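# Fold a napkin diagonally into a flat triangle

## Task

Fold the napkin along its diagonal so it becomes a flat, low triangle. All three points must be spread out to the napkin's full size, and the folded layer must lie flat, pointing away from the crease. The whole napkin must rest on the table without contacting any arm base or its mounting parts. The two matched corners must line up to within roughly a thumb's width. The moved corner may be set down or dropped onto its spot. The attempt fails if the napkin leaves a gripper while that gripper is travelling sideways fast enough to throw it, and this still counts as a failure if the other gripper catches it. The fold has to stay in place by itself, not because the robot is holding it. At the end both arms, including their grippers, must hang in open air touching nothing for the final second after the scene has come to rest, and the scene must actually settle.

## Robot and tools

ROBOT. There are two 6-joint arms, left_arm and right_arm, and each has a parallel gripper. All positions share one scene frame. The origin is on the table surface midway between the arms, +x points out across the table, +z points up, and left_arm sits on the +y side. The names left and right refer to the arms, not to sides of a camera picture. A gripper's fingers extend along its own +z axis and close along its y axis. end_effector_position is the spot between the finger pads, about 1 cm short of the tips. Printed hand positions can be slightly wrong, more so when the arm is stretched far.

ROW FORMAT. Every command row is a single flat list of 14 numbers, each in [-1, 1], covering both arms even when only one moves. The first 7 are for left_arm and the next 7 are for right_arm. Within each arm the order is shoulder, elbow, waist, wrist pitch, wrist yaw, wrist roll, opening. The six joint entries are scaled offsets, not poses. 1.0 equals 1.258 rad for the shoulder, 1.238 for the elbow, 1.202 for the waist, 2.073 for wrist pitch, and 2.022 for wrist yaw and wrist roll. The opening entry is absolute: +1 is fully open and -1 is shut. Joint ranges in rad: waist -2.618 to 3.054, shoulder 0.000 to 3.142, elbow 0.000 to 3.142, wrist pitch -1.571 to 1.571, wrist yaw -1.571 to 1.571, wrist roll -2.094 to 2.094. True ends may differ by up to 0.036 rad either way.

execute_actions(actions). actions is a list of actions, and each action is a list of up to 15 rows. Each row lasts one 1/30 s step, and an action always runs 15 steps, with its last row repeated to fill the time. In each row the joint offsets are measured from the angles the arm had when that action began, not from the previous row. For the first action of a call, that means the angles in the latest result. If any action would push a joint more than 0.036 rad beyond a stated end, it is rejected for both arms. If the first action fails this check, or any action is malformed, the whole call is rejected. A joint commanded beyond its true end stops there, and the result then says "joint sent to its limit". Sending an empty list only returns the current state and images.

move(target, speed, blocking). target is one 14-number row. Its offsets count from the Joint positions in the latest result that showed them. All joints follow paths that stay at the same fraction complete, so the hand traces a curve. speed is in rad/s, from 0.01 to 2 with a default of 0.5, and applies to whichever joint has the farthest to travel. Paths last between 0.5 and 10 s, and a move still unfinished at 10 s stops short. The finger value is applied at the start. Moves do not avoid obstacles or the other arm. A fast move, or a target set well past a contact, pushes harder. The result adds a "move:" line giving the ending (done, off_target, moving, held, fault), limits=held or limits=none, and each arm's joint that is farthest off. With blocking=false the call returns after 0.5 s while the motion keeps going. Call wait or stop before issuing further rows or moves.

wait(seconds). Takes 0 to 10 s. It runs the scene with the last command held, and returns early if a move finishes. stop() brakes a running move, which needs some room to stop. The fingers keep moving.

zoom_image(camera, region). region is [x0, y0, x1, y1] in pixels, no larger than 504 by 504. Cameras: cam_high, cam_low, cam_left_wrist, cam_right_wrist, each 504x504. The wrist cameras are fisheye.

finished_scene(scene). Pass the current scene number, 1 or 2. If you reply without a tool call, the run ends.

RESULT LINES. The state line gives each gripper's position in metres and its quaternion in wxyz order. Joint positions and Joint velocities list each arm's joints in the row order above, in rad and rad/s, followed by the finger gap in m (0.094 when fully open). Joint targets shows the angles the joints are currently being driven toward. grip_measured is the opening on the command scale, and it can be off by about 1 mm. "joint command not followed" means a clearance check changed some joint targets. Torque readings include offsets and noise. MOTOR HOT appears at 75 °C. At 90 °C that arm halts for 10 s, and at 100 °C it goes limp and falls. These appear as OVER-TEMPERATURE FAULT lines.

MOTION LIMITS. On each step, a joint's target may run ahead of its measured angle by at most 0.202 rad (waist), 0.258 (shoulder), 0.238 (elbow), 0.573 (wrist pitch) or 0.522 (wrist yaw and roll). Targets are also pulled back if they would shift the hand more than 70 mm. Large offsets therefore take several actions, and you must send the remainder again yourself. Arms drift downward under zero offsets. To hold a pose, send offsets back to the desired angles once, then zeros afterward, and enlarge the correction if the arm still falls short. The robot keeps acting on its last command while you are thinking.

GRIPPING. To hold cloth, command about 0.03 below grip_measured. Very thin material receives less pad force. The pads can squeeze briefly hard on first contact.

AVOID. Do not let the arms collide or press on each other. Avoid hard pushes into the table, and never release the napkin while a gripper sweeps sideways fast. Lower the corner gently, or let it drop from a hand that is nearly still. Before finishing, lift both grippers clear of the napkin and the table and let everything settle.

Each tool is called in YAML: its name, and indented under it one key for each argument.

## Session

execute_actions:
  actions: []

Scene clock: 0.00 s.
left_arm: end_effector_position=(+0.3538, +0.3678, +0.4057) grip_measured=+1.000 end_effector_quat_wxyz=(+0.705, +0.007, +0.710, +0.001) | right_arm: end_effector_position=(+0.4202, +0.0073, +0.1423) grip_measured=-0.974 end_effector_quat_wxyz=(+0.301, -0.299, +0.900, +0.101)
Joint names: [shoulder, elbow, waist, wrist pitch, wrist yaw, wrist roll]
Joint positions: left_arm=[ 1.036  1.043  0.003 -0.014 -0.004  0.01   0.094] | right_arm=[ 1.787  1.406  0.546 -0.544 -0.036 -0.045  0.001]
Joint velocities: left_arm=[-0.012  0.002 -0.002 -0.051 -0.022 -0.037  0.   ] | right_arm=[-0.002 -0.007  0.017 -0.007 -0.022  0.007  0.   ]
Joint torques (N m, as the arm reports them, + toward a larger angle): no reading
Motor temperatures (°C, as the motors report them): left_arm=[28 26 26 27 27 28] | right_arm=[27 27 30 28 28 27]
Joint targets: left_arm=[1.027 1.057 0.003 -0.003 -0.004 0.008] | right_arm=[1.770 1.420 0.546 -0.534 -0.039 -0.044]

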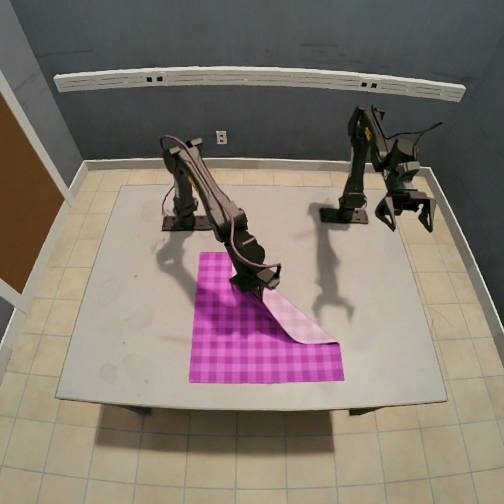

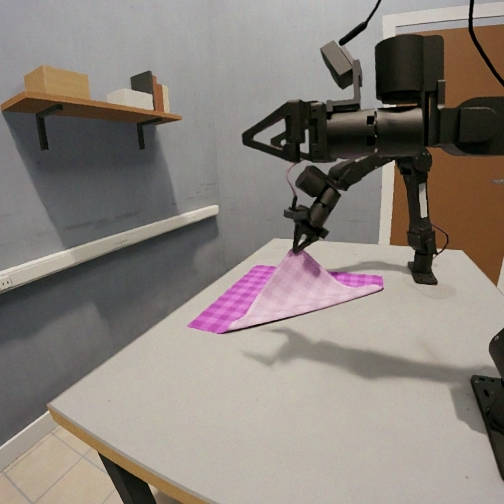

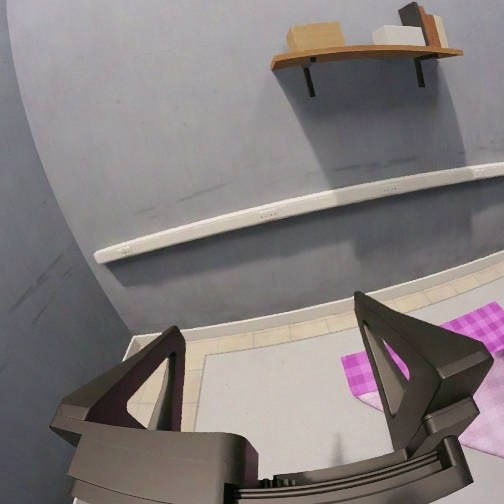

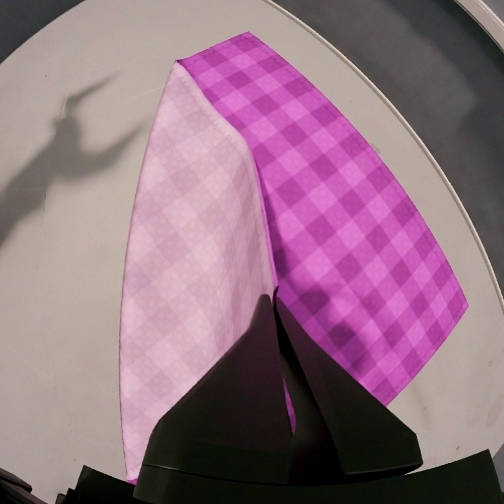

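move:
  target: [0,0,0,0,0,0,1, 0.4,0.366,-0.29,0.045,0,0,-1]
  speed: 0.2

Scene clock: 8.83 s.
left_arm: end_effector_position=(+0.3538, +0.3678, +0.4054) grip_measured=+1.000 end_effector_quat_wxyz=(+0.704, +0.007, +0.710, +0.001) | right_arm: end_effector_position=(+0.5935, -0.1163, +0.0540) grip_measured=-0.974 end_effector_quat_wxyz=(+0.300, -0.140, +0.943, +0.046)
Joint names: [shoulder, elbow, waist, wrist pitch, wrist yaw, wrist roll]
Joint positions: left_arm=[ 1.036  1.043  0.003 -0.015 -0.004  0.01   0.094] | right_arm=[ 2.298  1.823  0.2   -0.48  -0.036 -0.045  0.001]
Joint velocities: left_arm=[ 0.012 -0.002 -0.007 -0.051 -0.066  0.022  0.   ] | right_arm=[ 0.002  0.002  0.007 -0.051 -0.007 -0.037 -0.001]
Joint torques (N m, as the arm reports them, + toward a larger angle): left_arm=[-2.23  6.49  0.02  1.6   0.    0.  ] | right_arm=[-13.6   11.62  -0.15   1.68   0.    -0.02]
Motor temperatures (°C, as the motors report them): left_arm=[28 27 26 30 27 28] | right_arm=[30 29 30 30 28 27]
Joint targets: left_arm=[1.036 1.043 0.003 -0.014 -0.004 0.010] | right_arm=[2.291 1.859 0.198 -0.451 -0.036 -0.045]
move: off_target (right_arm); limits=none; left_arm: farthest joint: the wrist pitch, 0.001 radians from its target (0.000 radians at the start); right_arm: farthest joint: the elbow, 0.037 radians from its target (0.454 radians at the start)

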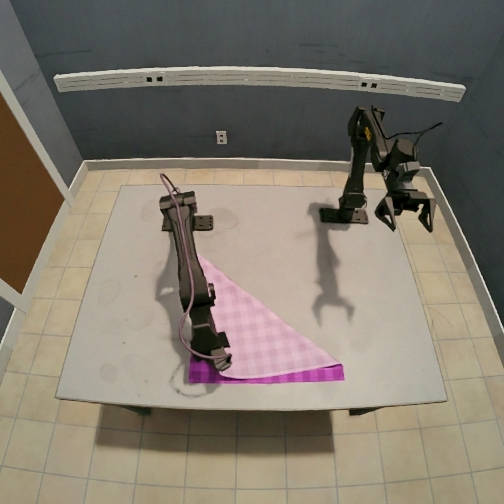

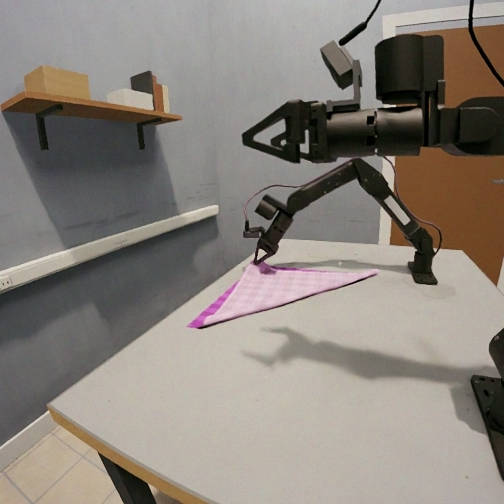

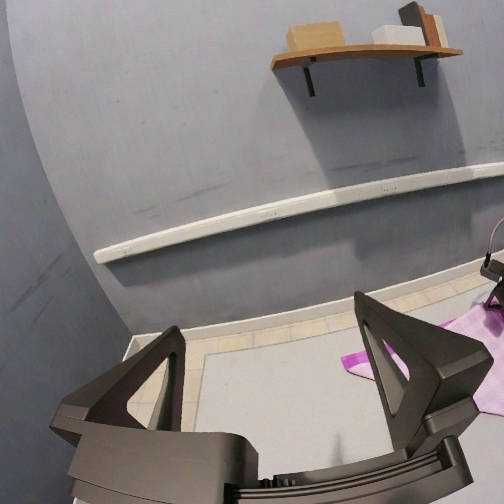

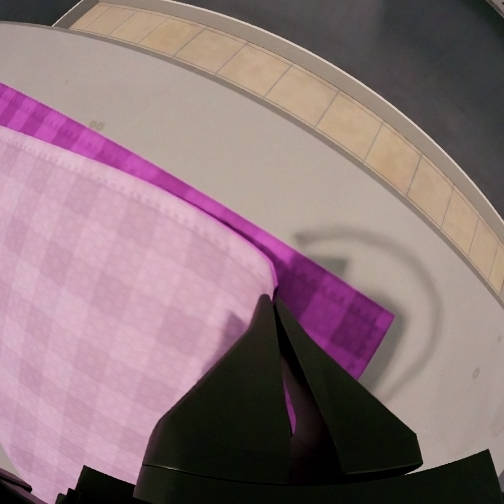

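move:
  target: [0,0,0,0,0,0,1, 0.068,0.134,-0.1,0.014,0,0,-1]
  speed: 0.1

zoom_image:
  camera: "cam_high"
  region: [150, 230, 370, 410]

Scene clock: 12.70 s.
left_arm: end_effector_position=(+0.3538, +0.3678, +0.4051) grip_measured=+1.000 end_effector_quat_wxyz=(+0.704, +0.007, +0.710, +0.001) | right_arm: end_effector_position=(+0.6339, -0.1787, +0.0545) grip_measured=-0.974 end_effector_quat_wxyz=(+0.322, -0.086, +0.942, +0.029)
Joint names: [shoulder, elbow, waist, wrist pitch, wrist yaw, wrist roll]
Joint positions: left_arm=[ 1.036  1.043  0.003 -0.016 -0.004  0.01   0.094] | right_arm=[ 2.387  1.954  0.085 -0.479 -0.036 -0.045  0.001]
Joint velocities: left_arm=[-0.017  0.002  0.017  0.022 -0.051 -0.022  0.   ] | right_arm=[-0.002 -0.017 -0.002 -0.051 -0.007 -0.051 -0.001]
Joint torques (N m, as the arm reports them, + toward a larger angle): left_arm=[-2.29  6.44 -0.07  1.6   0.02  0.01] | right_arm=[-13.95  11.6   -0.45   1.74   0.    -0.02]
Motor temperatures (°C, as the motors report them): left_arm=[28 28 26 30 27 28] | right_arm=[32 30 30 30 28 27]
Joint targets: left_arm=[1.036 1.043 0.003 -0.015 -0.004 0.010] | right_arm=[2.384 1.988 0.080 -0.451 -0.036 -0.045]
move: off_target (right_arm); limits=none; left_arm: farthest joint: the wrist pitch, 0.001 radians from its target (0.000 radians at the start); right_arm: farthest joint: the elbow, 0.035 radians from its target (0.166 radians at the start)

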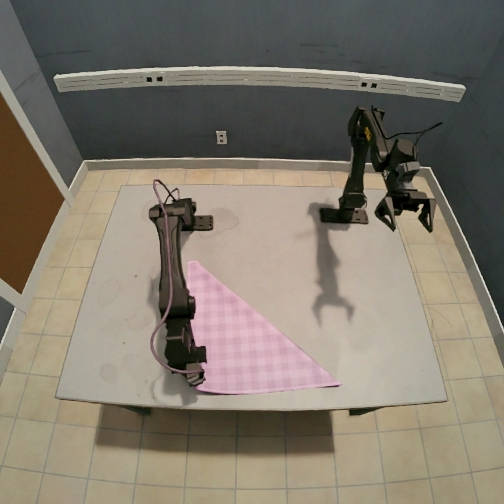

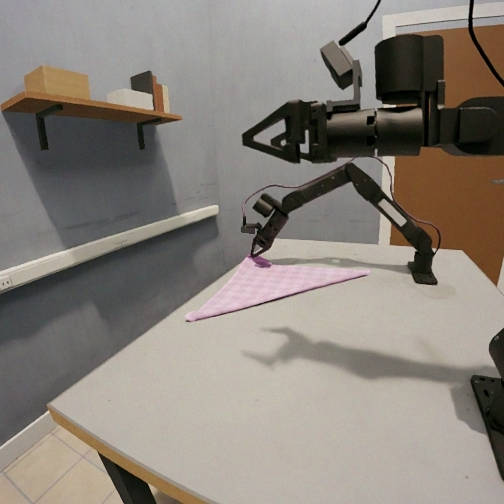

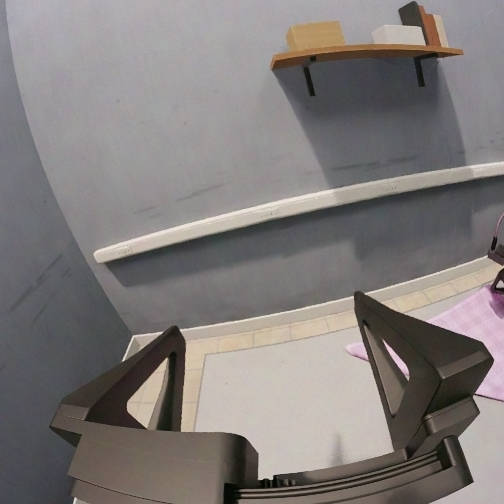

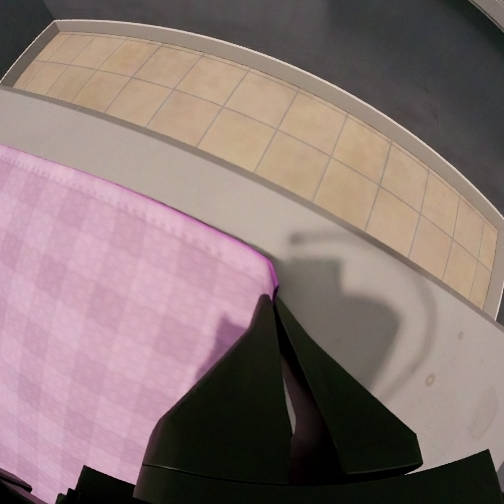

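Region (150, 230, 370, 410) of cam_high's 504x504 image, scaled by 2.291, with more detail than that image has; it fills the top 412 rows of this view, and the rest is white.

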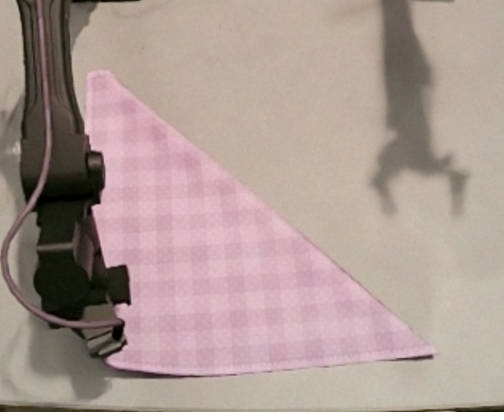

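move:
  target: [0,0,0,0,0,0,1, -0.2,-0.16,0.03,0.014,0,0,-1]
  speed: 0.12

zoom_image:
  camera: "cam_high"
  region: [150, 230, 370, 410]

Scene clock: 16.83 s.
left_arm: end_effector_position=(+0.3538, +0.3678, +0.4048) grip_measured=+1.000 end_effector_quat_wxyz=(+0.703, +0.007, +0.711, +0.001) | right_arm: end_effector_position=(+0.5945, -0.1672, +0.1011) grip_measured=-0.974 end_effector_quat_wxyz=(+0.333, -0.099, +0.937, +0.035)
Joint names: [shoulder, elbow, waist, wrist pitch, wrist yaw, wrist roll]
Joint positions: left_arm=[ 1.036  1.043  0.003 -0.017 -0.004  0.01   0.094] | right_arm=[ 2.172  1.762  0.113 -0.478 -0.036 -0.045  0.001]
Joint velocities: left_arm=[ 0.012  0.022  0.017 -0.022 -0.007 -0.007  0.   ] | right_arm=[ 0.007 -0.017 -0.002 -0.051 -0.022 -0.051 -0.001]
Joint torques (N m, as the arm reports them, + toward a larger angle): left_arm=[-2.23  6.39 -0.03  1.61 -0.01  0.  ] | right_arm=[-14.99   8.21   0.76   1.77   0.    -0.02]
Motor temperatures (°C, as the motors report them): left_arm=[28 28 26 31 27 28] | right_arm=[34 30 30 31 28 27]
Joint targets: left_arm=[1.036 1.043 0.003 -0.016 -0.004 0.010] | right_arm=[2.135 1.756 0.121 -0.450 -0.036 -0.045]
move: off_target (right_arm); limits=none; left_arm: farthest joint: the wrist pitch, 0.001 radians from its target (0.000 radians at the start); right_arm: farthest joint: the shoulder, 0.036 radians from its target (0.252 radians at the start)

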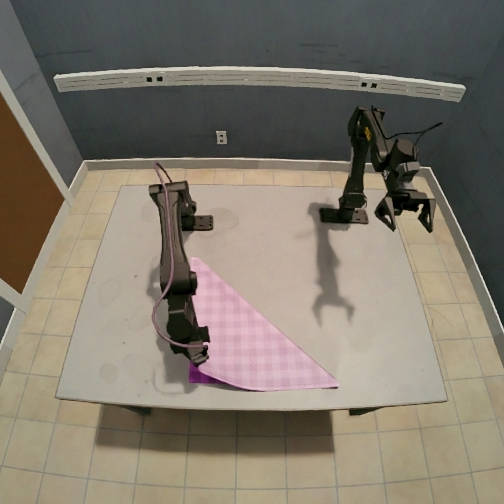

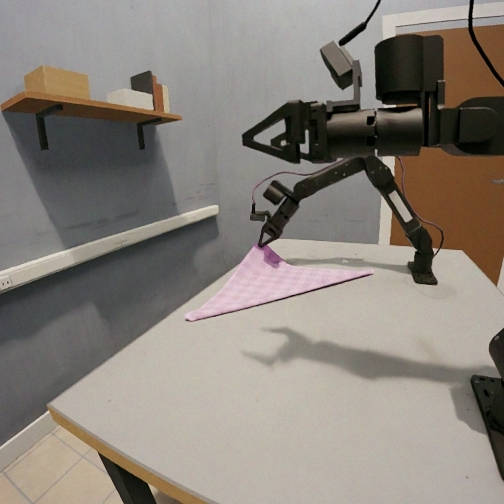

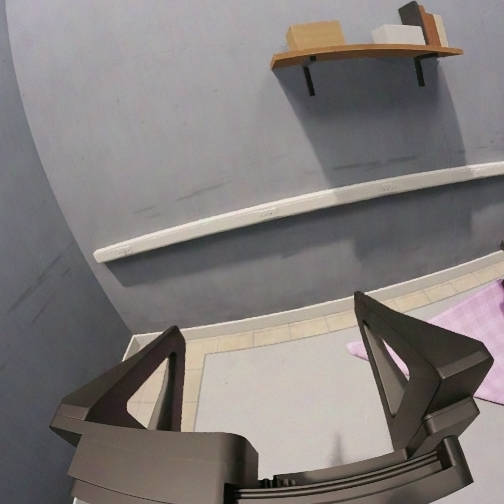

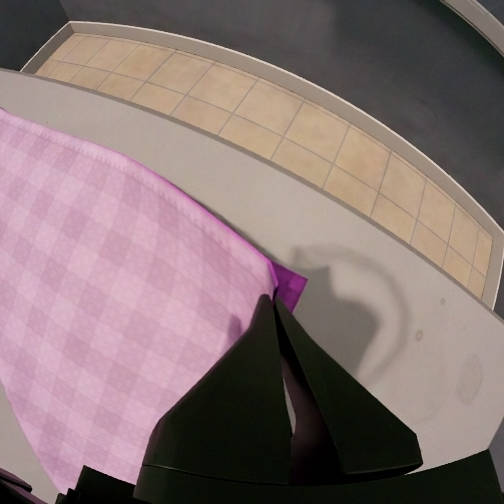

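Region (150, 230, 370, 410) of cam_high's 504x504 image, scaled by 2.291, with more detail than that image has; it fills the top 412 rows of this view, and the rest is white.

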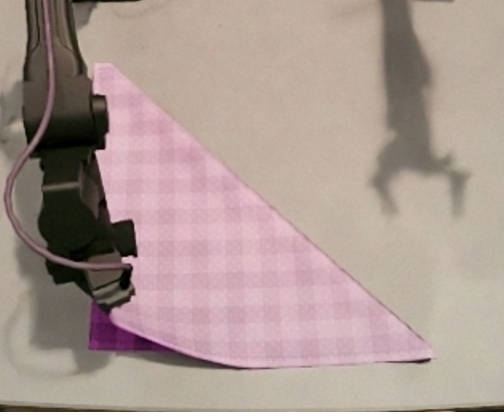

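move:
  target: [0,0,0,0,0,0,1, -0.22,-0.2,0.22,0.0,0,0,-1]
  speed: 0.15

zoom_image:
  camera: "cam_high"
  region: [150, 230, 370, 410]

Scene clock: 19.93 s.
left_arm: end_effector_position=(+0.3538, +0.3678, +0.4045) grip_measured=+1.000 end_effector_quat_wxyz=(+0.703, +0.007, +0.711, +0.001) | right_arm: end_effector_position=(+0.4991, -0.0471, +0.1306) grip_measured=-0.974 end_effector_quat_wxyz=(+0.326, -0.220, +0.916, +0.078)
Joint names: [shoulder, elbow, waist, wrist pitch, wrist yaw, wrist roll]
Joint positions: left_arm=[ 1.036  1.043  0.003 -0.018 -0.004  0.01   0.094] | right_arm=[ 1.929  1.52   0.374 -0.479 -0.036 -0.045  0.001]
Joint velocities: left_arm=[-0.012 -0.012 -0.007 -0.066  0.022  0.007  0.   ] | right_arm=[-0.012 -0.002  0.002  0.007 -0.037  0.037 -0.001]
Joint torques (N m, as the arm reports them, + toward a larger angle): left_arm=[-2.27  6.46  0.02  1.6  -0.01  0.  ] | right_arm=[-12.85   8.22   0.39   1.48   0.01  -0.02]
Motor temperatures (°C, as the motors report them): left_arm=[28 28 26 31 27 28] | right_arm=[35 30 30 31 28 27]
Joint targets: left_arm=[1.036 1.043 0.003 -0.017 -0.004 0.010] | right_arm=[1.895 1.514 0.378 -0.478 -0.036 -0.045]
move: off_target (right_arm); limits=none; left_arm: farthest joint: the wrist pitch, 0.001 radians from its target (0.000 radians at the start); right_arm: farthest joint: the shoulder, 0.034 radians from its target (0.276 radians at the start)

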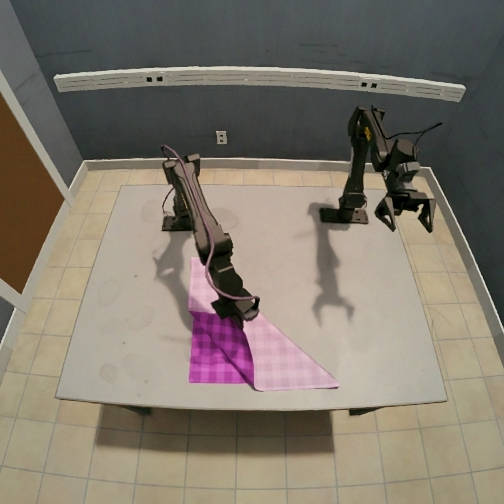

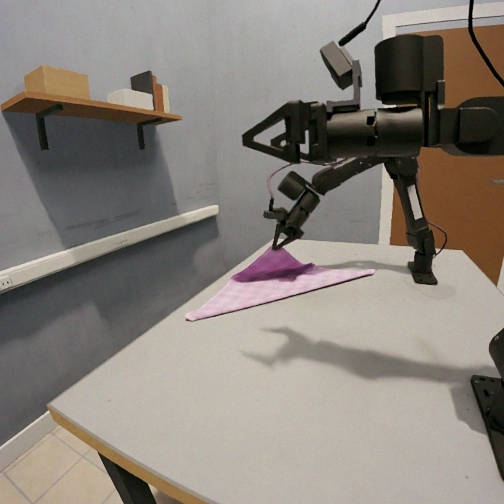

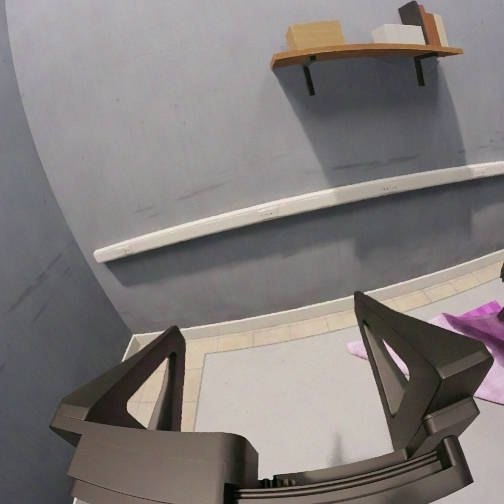

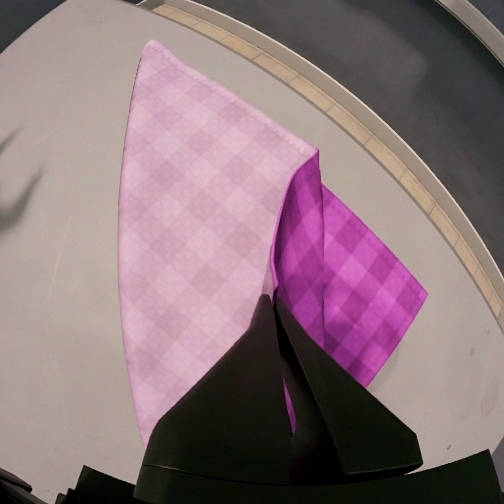

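Region (150, 230, 370, 410) of cam_high's 504x504 image, scaled by 2.291, with more detail than that image has; it fills the top 412 rows of this view, and the rest is white.

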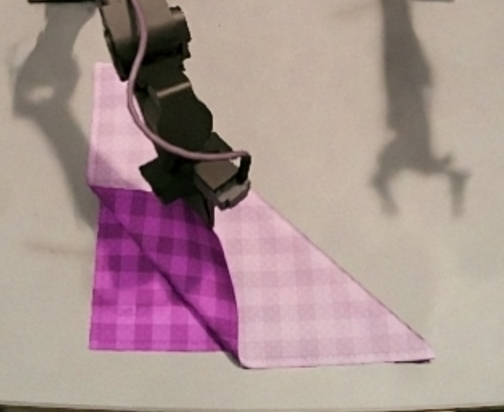

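move:
  target: [0,0,0,0,0,0,1, -0.18,0.10,0.46,-0.145,0,0,-1]
  speed: 0.2

Scene clock: 25.00 s.
left_arm: end_effector_position=(+0.3538, +0.3678, +0.4043) grip_measured=+1.000 end_effector_quat_wxyz=(+0.703, +0.007, +0.712, +0.001) | right_arm: end_effector_position=(+0.2897, +0.1271, +0.2140) grip_measured=-0.974 end_effector_quat_wxyz=(+0.289, -0.461, +0.824, +0.161)
Joint names: [shoulder, elbow, waist, wrist pitch, wrist yaw, wrist roll]
Joint positions: left_arm=[ 1.036  1.043  0.003 -0.019 -0.004  0.01   0.094] | right_arm=[ 1.735  1.61   0.924 -0.773 -0.035 -0.045  0.001]
Joint velocities: left_arm=[-0.027 -0.002  0.022 -0.037 -0.007 -0.037  0.   ] | right_arm=[-0.017 -0.007 -0.012  0.007 -0.007 -0.022 -0.   ]
Joint torques (N m, as the arm reports them, + toward a larger angle): left_arm=[-2.23  6.42 -0.05  1.62  0.01  0.  ] | right_arm=[-10.91  11.54   0.35   1.38  -0.01  -0.02]
Motor temperatures (°C, as the motors report them): left_arm=[28 28 26 31 27 28] | right_arm=[35 30 30 31 28 27]
Joint targets: left_arm=[1.036 1.043 0.003 -0.018 -0.004 0.010] | right_arm=[1.703 1.643 0.927 -0.780 -0.036 -0.045]
move: off_target (right_arm); limits=none; left_arm: farthest joint: the wrist pitch, 0.001 radians from its target (0.000 radians at the start); right_arm: farthest joint: the elbow, 0.034 radians from its target (0.124 radians at the start)

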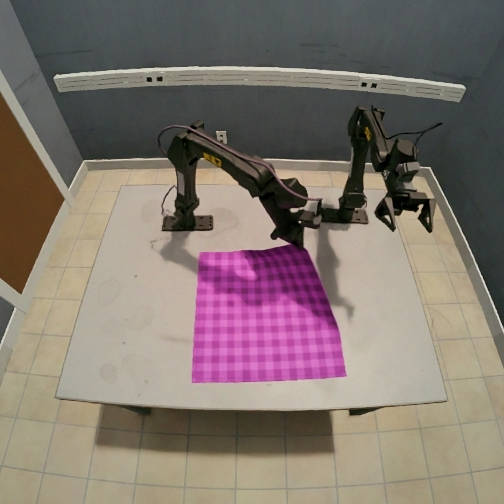

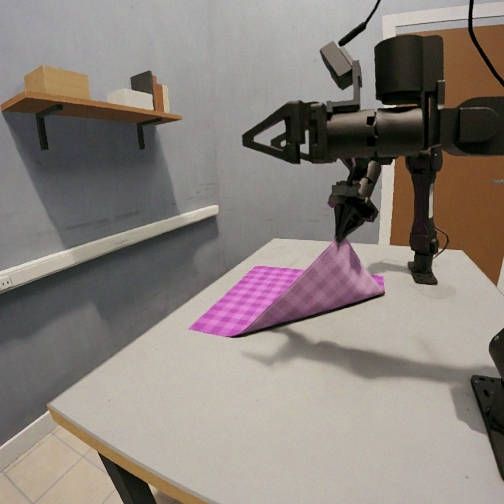

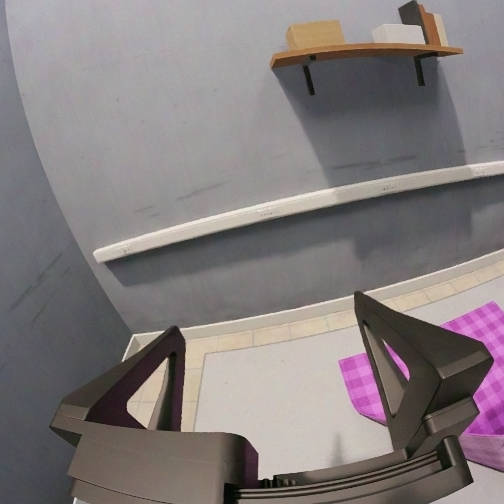

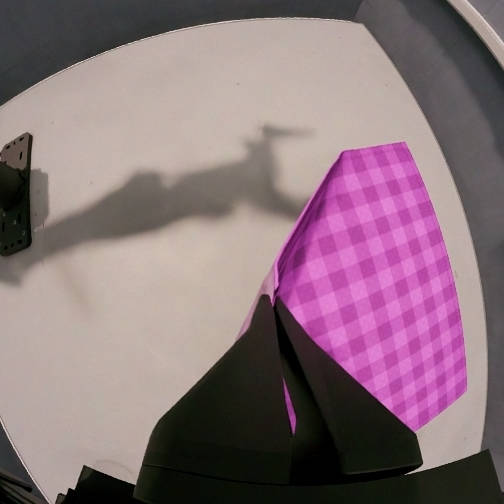

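move:
  target: [0,0,0,0,0,0,1, 0.42,0.157,-0.604,0.155,0,0,-1]
  speed: 0.22

zoom_image:
  camera: "cam_high"
  region: [150, 230, 370, 410]

Scene clock: 30.07 s.
left_arm: end_effector_position=(+0.3538, +0.3678, +0.4040) grip_measured=+1.000 end_effector_quat_wxyz=(+0.702, +0.007, +0.712, +0.001) | right_arm: end_effector_position=(+0.5822, -0.1213, +0.0493) grip_measured=-0.974 end_effector_quat_wxyz=(+0.288, -0.139, +0.946, +0.044)
Joint names: [shoulder, elbow, waist, wrist pitch, wrist yaw, wrist roll]
Joint positions: left_arm=[ 1.036  1.043  0.003 -0.02  -0.004  0.01   0.094] | right_arm=[ 2.27   1.769  0.197 -0.479 -0.034 -0.045  0.001]
Joint velocities: left_arm=[-0.007 -0.002 -0.007 -0.022  0.022 -0.022  0.   ] | right_arm=[-0.002 -0.012  0.002 -0.051 -0.007 -0.022 -0.001]
Joint torques (N m, as the arm reports them, + toward a larger angle): left_arm=[-2.26  6.4  -0.08  1.6   0.01  0.02] | right_arm=[-13.31  11.52   0.11   1.62  -0.01  -0.02]
Motor temperatures (°C, as the motors report them): left_arm=[28 29 26 32 27 28] | right_arm=[35 31 30 31 28 27]
Joint targets: left_arm=[1.036 1.043 0.003 -0.019 -0.004 0.010] | right_arm=[2.263 1.804 0.198 -0.451 -0.035 -0.045]
move: off_target (right_arm); limits=none; left_arm: farthest joint: the wrist pitch, 0.001 radians from its target (0.000 radians at the start); right_arm: farthest joint: the elbow, 0.036 radians from its target (0.194 radians at the start)

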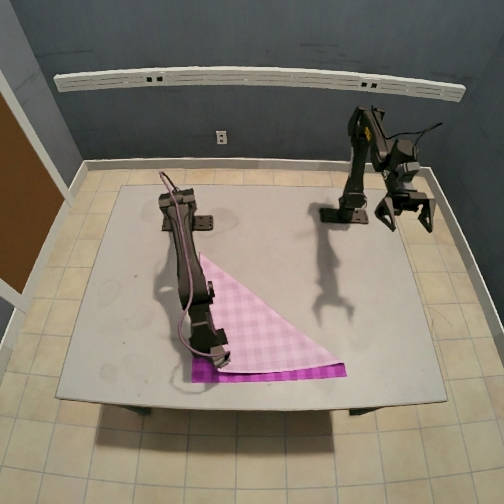

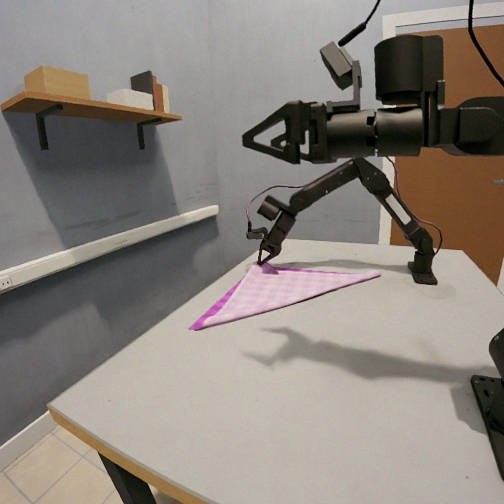

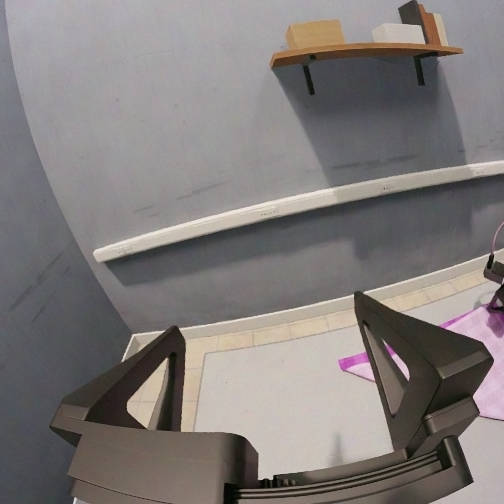

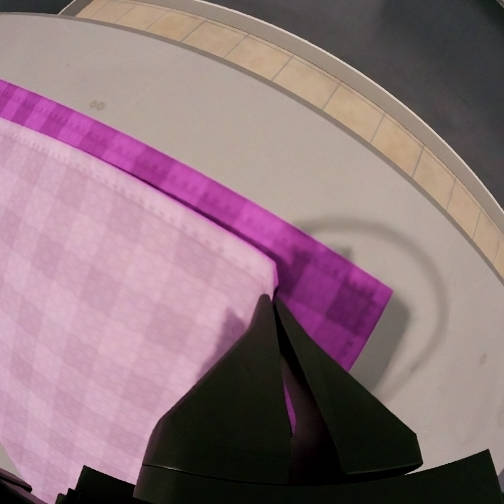

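Region (150, 230, 370, 410) of cam_high's 504x504 image, scaled by 2.291, with more detail than that image has; it fills the top 412 rows of this view, and the rest is white.

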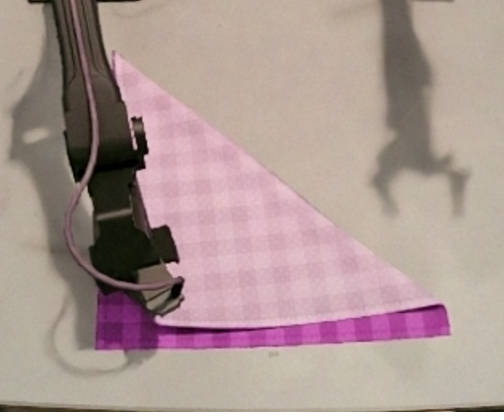

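move:
  target: [0,0,0,0,0,0,1, 0.018,0.028,-0.052,0.014,0,0,-1]
  speed: 0.06

zoom_image:
  camera: "cam_high"
  region: [150, 230, 370, 410]

Scene clock: 32.40 s.
left_arm: end_effector_position=(+0.3538, +0.3678, +0.4037) grip_measured=+1.000 end_effector_quat_wxyz=(+0.702, +0.007, +0.712, +0.001) | right_arm: end_effector_position=(+0.5874, -0.1534, +0.0350) grip_measured=-0.974 end_effector_quat_wxyz=(+0.277, -0.112, +0.954, +0.035)
Joint names: [shoulder, elbow, waist, wrist pitch, wrist yaw, wrist roll]
Joint positions: left_arm=[ 1.036  1.043  0.003 -0.022 -0.004  0.01   0.094] | right_arm=[ 2.296  1.769  0.14  -0.478 -0.034 -0.045  0.001]
Joint velocities: left_arm=[-0.002  0.007 -0.007 -0.051 -0.022 -0.037  0.   ] | right_arm=[-0.012  0.002  0.012  0.007  0.022 -0.066 -0.001]
Joint torques (N m, as the arm reports them, + toward a larger angle): left_arm=[-2.25  6.51  0.02  1.61  0.    0.01] | right_arm=[-13.16  11.35  -0.48   1.6    0.    -0.02]
Motor temperatures (°C, as the motors report them): left_arm=[28 29 26 32 27 28] | right_arm=[36 31 30 31 28 27]
Joint targets: left_arm=[1.036 1.043 0.003 -0.020 -0.004 0.010] | right_arm=[2.293 1.803 0.134 -0.450 -0.034 -0.045]
move: off_target (right_arm); limits=none; left_arm: farthest joint: the wrist pitch, 0.002 radians from its target (0.000 radians at the start); right_arm: farthest joint: the elbow, 0.035 radians from its target (0.035 radians at the start)

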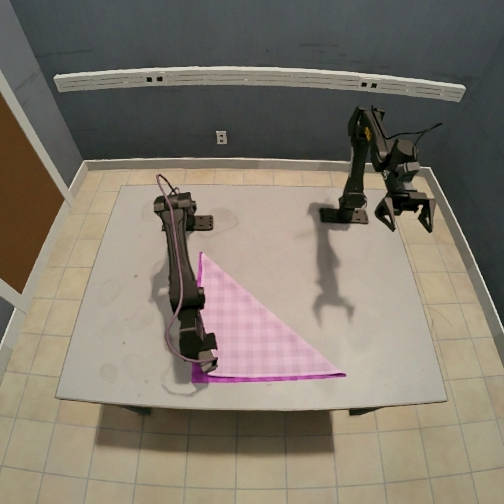

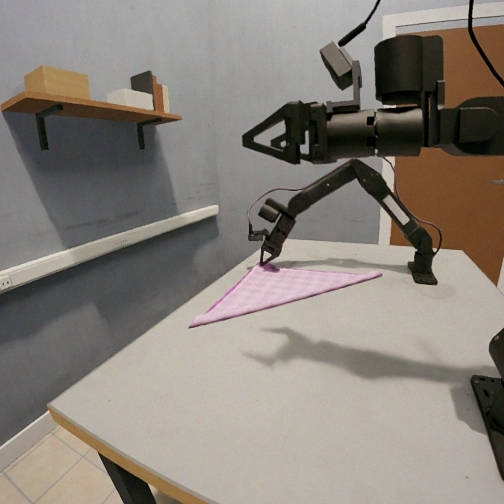

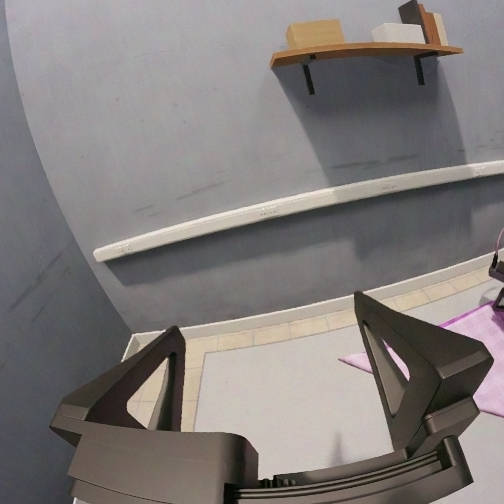

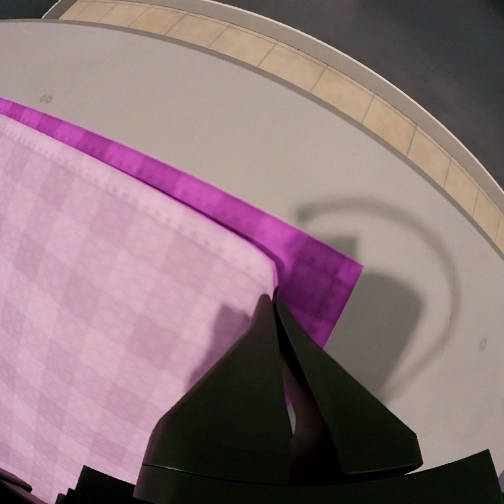

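Region (150, 230, 370, 410) of cam_high's 504x504 image, scaled by 2.291, with more detail than that image has; it fills the top 412 rows of this view, and the rest is white.

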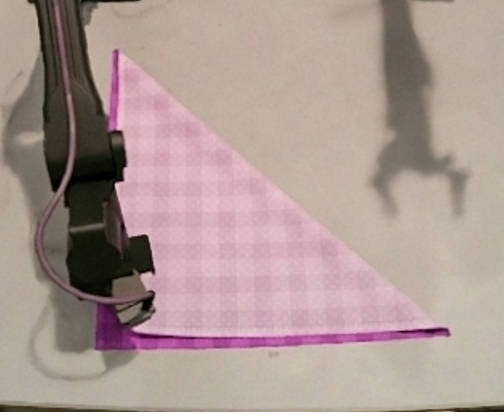

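move:
  target: [0,0,0,0,0,0,1, 0.033,0.064,-0.024,0.014,0,0,-1]
  speed: 0.06

zoom_image:
  camera: "cam_high"
  region: [150, 230, 370, 410]

Scene clock: 35.40 s.
left_arm: end_effector_position=(+0.3538, +0.3678, +0.4033) grip_measured=+1.000 end_effector_quat_wxyz=(+0.701, +0.007, +0.713, +0.001) | right_arm: end_effector_position=(+0.5989, -0.1637, +0.0285) grip_measured=-0.974 end_effector_quat_wxyz=(+0.280, -0.102, +0.954, +0.032)
Joint names: [shoulder, elbow, waist, wrist pitch, wrist yaw, wrist roll]
Joint positions: left_arm=[ 1.036  1.043  0.003 -0.023 -0.004  0.01   0.094] | right_arm=[ 2.339  1.814  0.119 -0.476 -0.034 -0.045  0.001]
Joint velocities: left_arm=[-0.002 -0.007 -0.002 -0.037  0.11  -0.022  0.   ] | right_arm=[-0.017 -0.017 -0.002  0.037  0.007 -0.051 -0.   ]
Joint torques (N m, as the arm reports them, + toward a larger angle): left_arm=[-2.32  6.52 -0.04  1.61  0.01  0.02] | right_arm=[-13.32  11.23  -0.72   1.6   -0.01  -0.02]
Motor temperatures (°C, as the motors report them): left_arm=[28 29 26 32 27 28] | right_arm=[36 31 30 32 28 27]
Joint targets: left_arm=[1.036 1.043 0.003 -0.022 -0.004 0.010] | right_arm=[2.337 1.848 0.111 -0.450 -0.034 -0.045]
move: off_target (right_arm); limits=none; left_arm: farthest joint: the wrist pitch, 0.001 radians from its target (0.000 radians at the start); right_arm: farthest joint: the elbow, 0.034 radians from its target (0.080 radians at the start)

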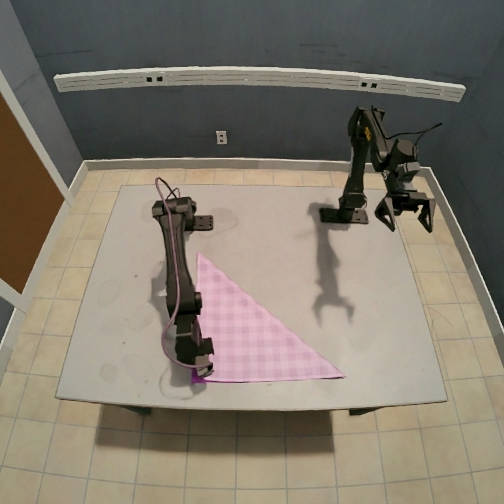

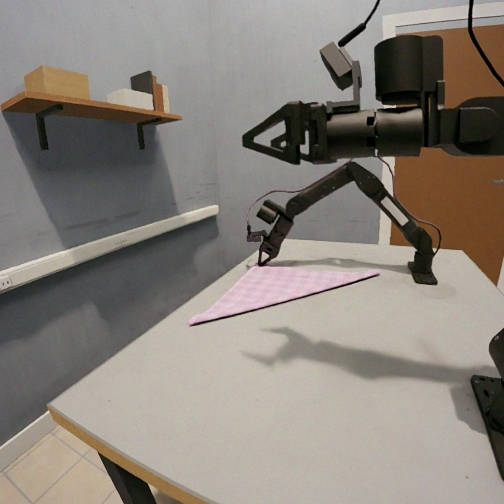

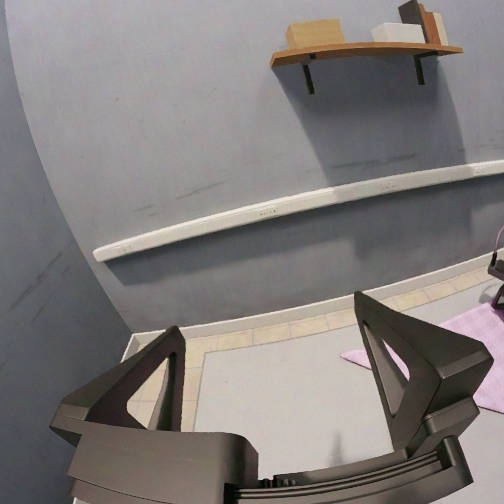

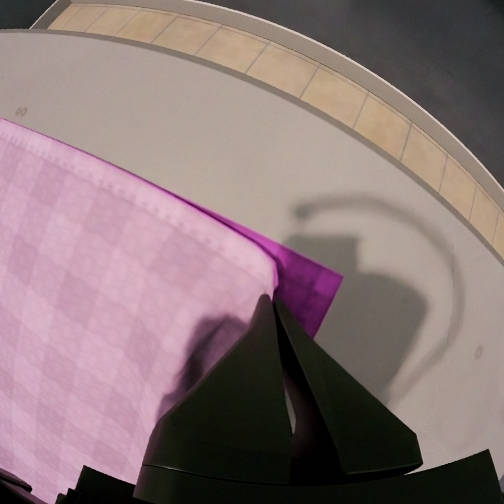

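Region (150, 230, 370, 410) of cam_high's 504x504 image, scaled by 2.291, with more detail than that image has; it fills the top 412 rows of this view, and the rest is white.

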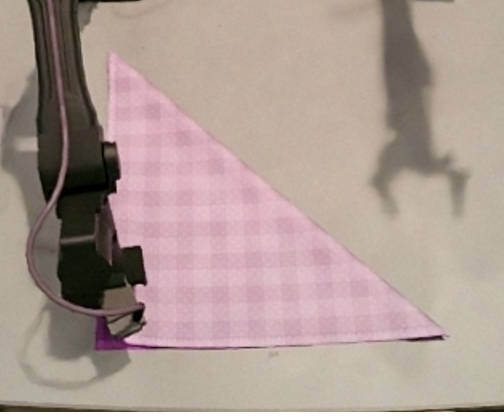

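Release.

move:
  target: [0,0,0,0,0,0,1, 0,0.027,0,0.013,0,0,1]
  speed: 0.06

Scene clock: 39.30 s.
left_arm: end_effector_position=(+0.3538, +0.3678, +0.4030) grip_measured=+1.000 end_effector_quat_wxyz=(+0.701, +0.007, +0.713, +0.001) | right_arm: end_effector_position=(+0.5989, -0.1637, +0.0285) grip_measured=+1.000 end_effector_quat_wxyz=(+0.280, -0.102, +0.954, +0.032)
Joint names: [shoulder, elbow, waist, wrist pitch, wrist yaw, wrist roll]
Joint positions: left_arm=[ 1.036  1.043  0.003 -0.024 -0.004  0.01   0.094] | right_arm=[ 2.339  1.814  0.119 -0.476 -0.034 -0.045  0.094]
Joint velocities: left_arm=[-0.007 -0.007 -0.002  0.022  0.022 -0.022  0.   ] | right_arm=[-0.007  0.007 -0.002 -0.066  0.037 -0.051  0.   ]
Joint torques (N m, as the arm reports them, + toward a larger angle): left_arm=[-2.18  6.38 -0.04  1.61  0.    0.01] | right_arm=[-13.23  11.25   0.03   1.6    0.    -0.02]
Motor temperatures (°C, as the motors report them): left_arm=[28 29 26 33 27 28] | right_arm=[37 31 30 32 28 27]
Joint targets: left_arm=[1.036 1.043 0.003 -0.023 -0.004 0.010] | right_arm=[2.339 1.848 0.119 -0.450 -0.034 -0.045]
move: off_target (right_arm); limits=none; left_arm: farthest joint: the wrist pitch, 0.001 radians from its target (0.000 radians at the start); right_arm: farthest joint: the elbow, 0.033 radians from its target (0.033 radians at the start)

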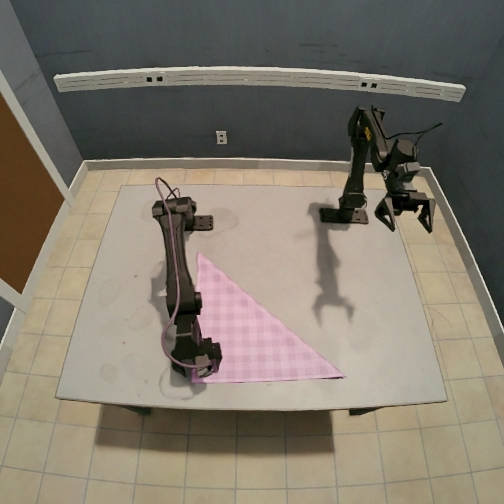

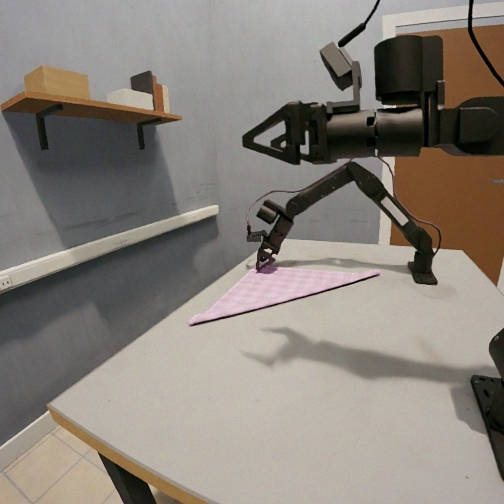

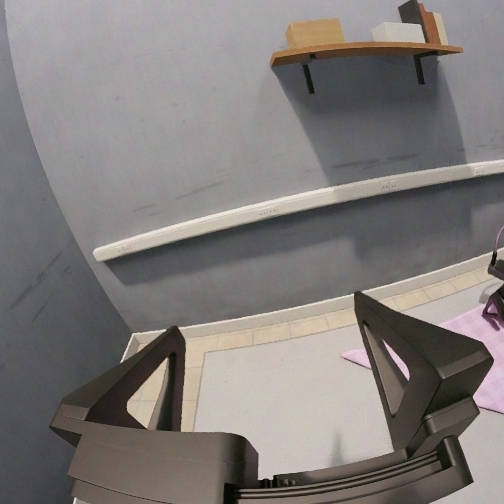

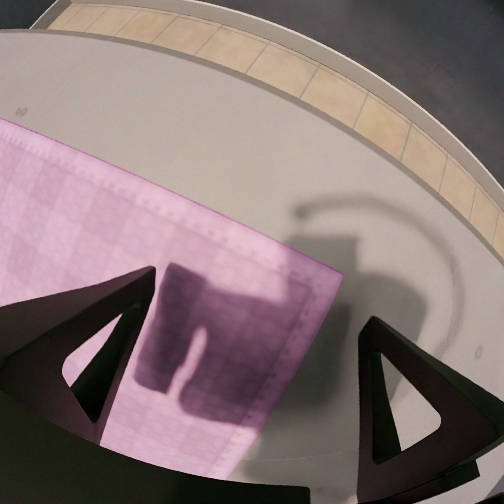

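Well aligned. Lift away.

move:
  target: [0,0,0,0,0,0,1, -0.2,0.027,0,0.013,0,0,1]
  speed: 0.3

finished_scene:
  scene: 1

Scene clock: 43.27 s.
left_arm: end_effector_position=(+0.3538, +0.3678, +0.4027) grip_measured=+1.000 end_effector_quat_wxyz=(+0.700, +0.007, +0.714, +0.001) | right_arm: end_effector_position=(+0.6058, -0.1626, +0.1571) grip_measured=+1.000 end_effector_quat_wxyz=(+0.388, -0.100, +0.915, +0.037)
Joint names: [shoulder, elbow, waist, wrist pitch, wrist yaw, wrist roll]
Joint positions: left_arm=[ 1.036  1.043  0.003 -0.025 -0.004  0.01   0.094] | right_arm=[ 2.113  1.814  0.119 -0.471 -0.034 -0.045  0.094]
Joint velocities: left_arm=[-0.012 -0.022 -0.002 -0.066  0.022  0.022  0.   ] | right_arm=[ 0.002 -0.007 -0.007  0.066  0.081  0.007  0.   ]
Joint torques (N m, as the arm reports them, + toward a larger angle): left_arm=[-2.21  6.42 -0.01  1.63  0.02 -0.01] | right_arm=[-13.94  11.77   0.03   1.86   0.    -0.02]
Motor temperatures (°C, as the motors report them): left_arm=[28 29 26 33 27 28] | right_arm=[38 32 30 32 28 27]
Joint targets: left_arm=[1.036 1.043 0.003 -0.024 -0.004 0.010] | right_arm=[2.087 1.848 0.119 -0.449 -0.034 -0.045]
move: off_target (right_arm); limits=none; left_arm: farthest joint: the wrist pitch, 0.001 radians from its target (0.000 radians at the start); right_arm: farthest joint: the elbow, 0.033 radians from its target (0.033 radians at the start)

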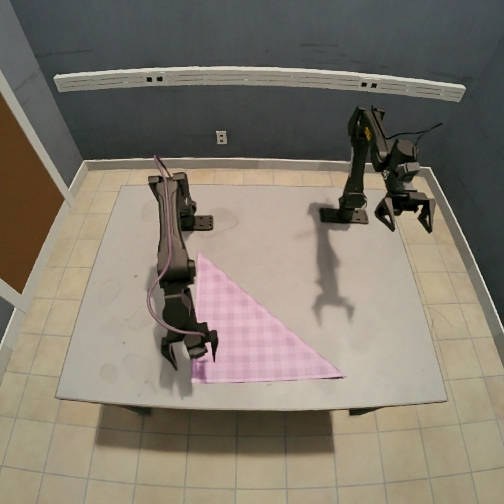

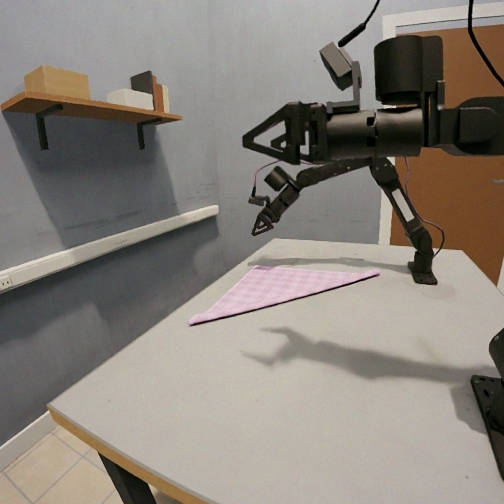

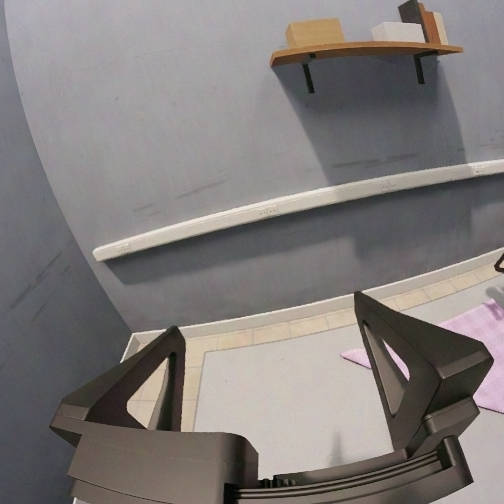

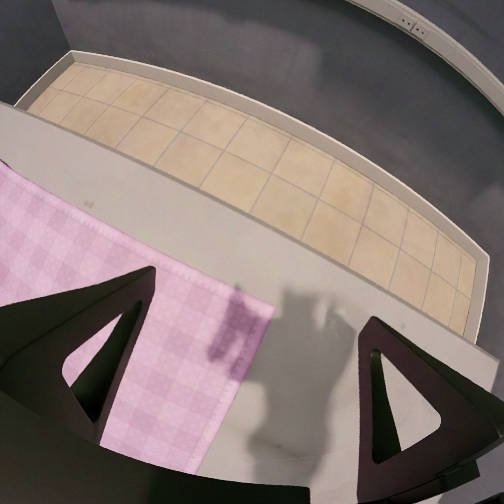

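The scene is finished: the task was done.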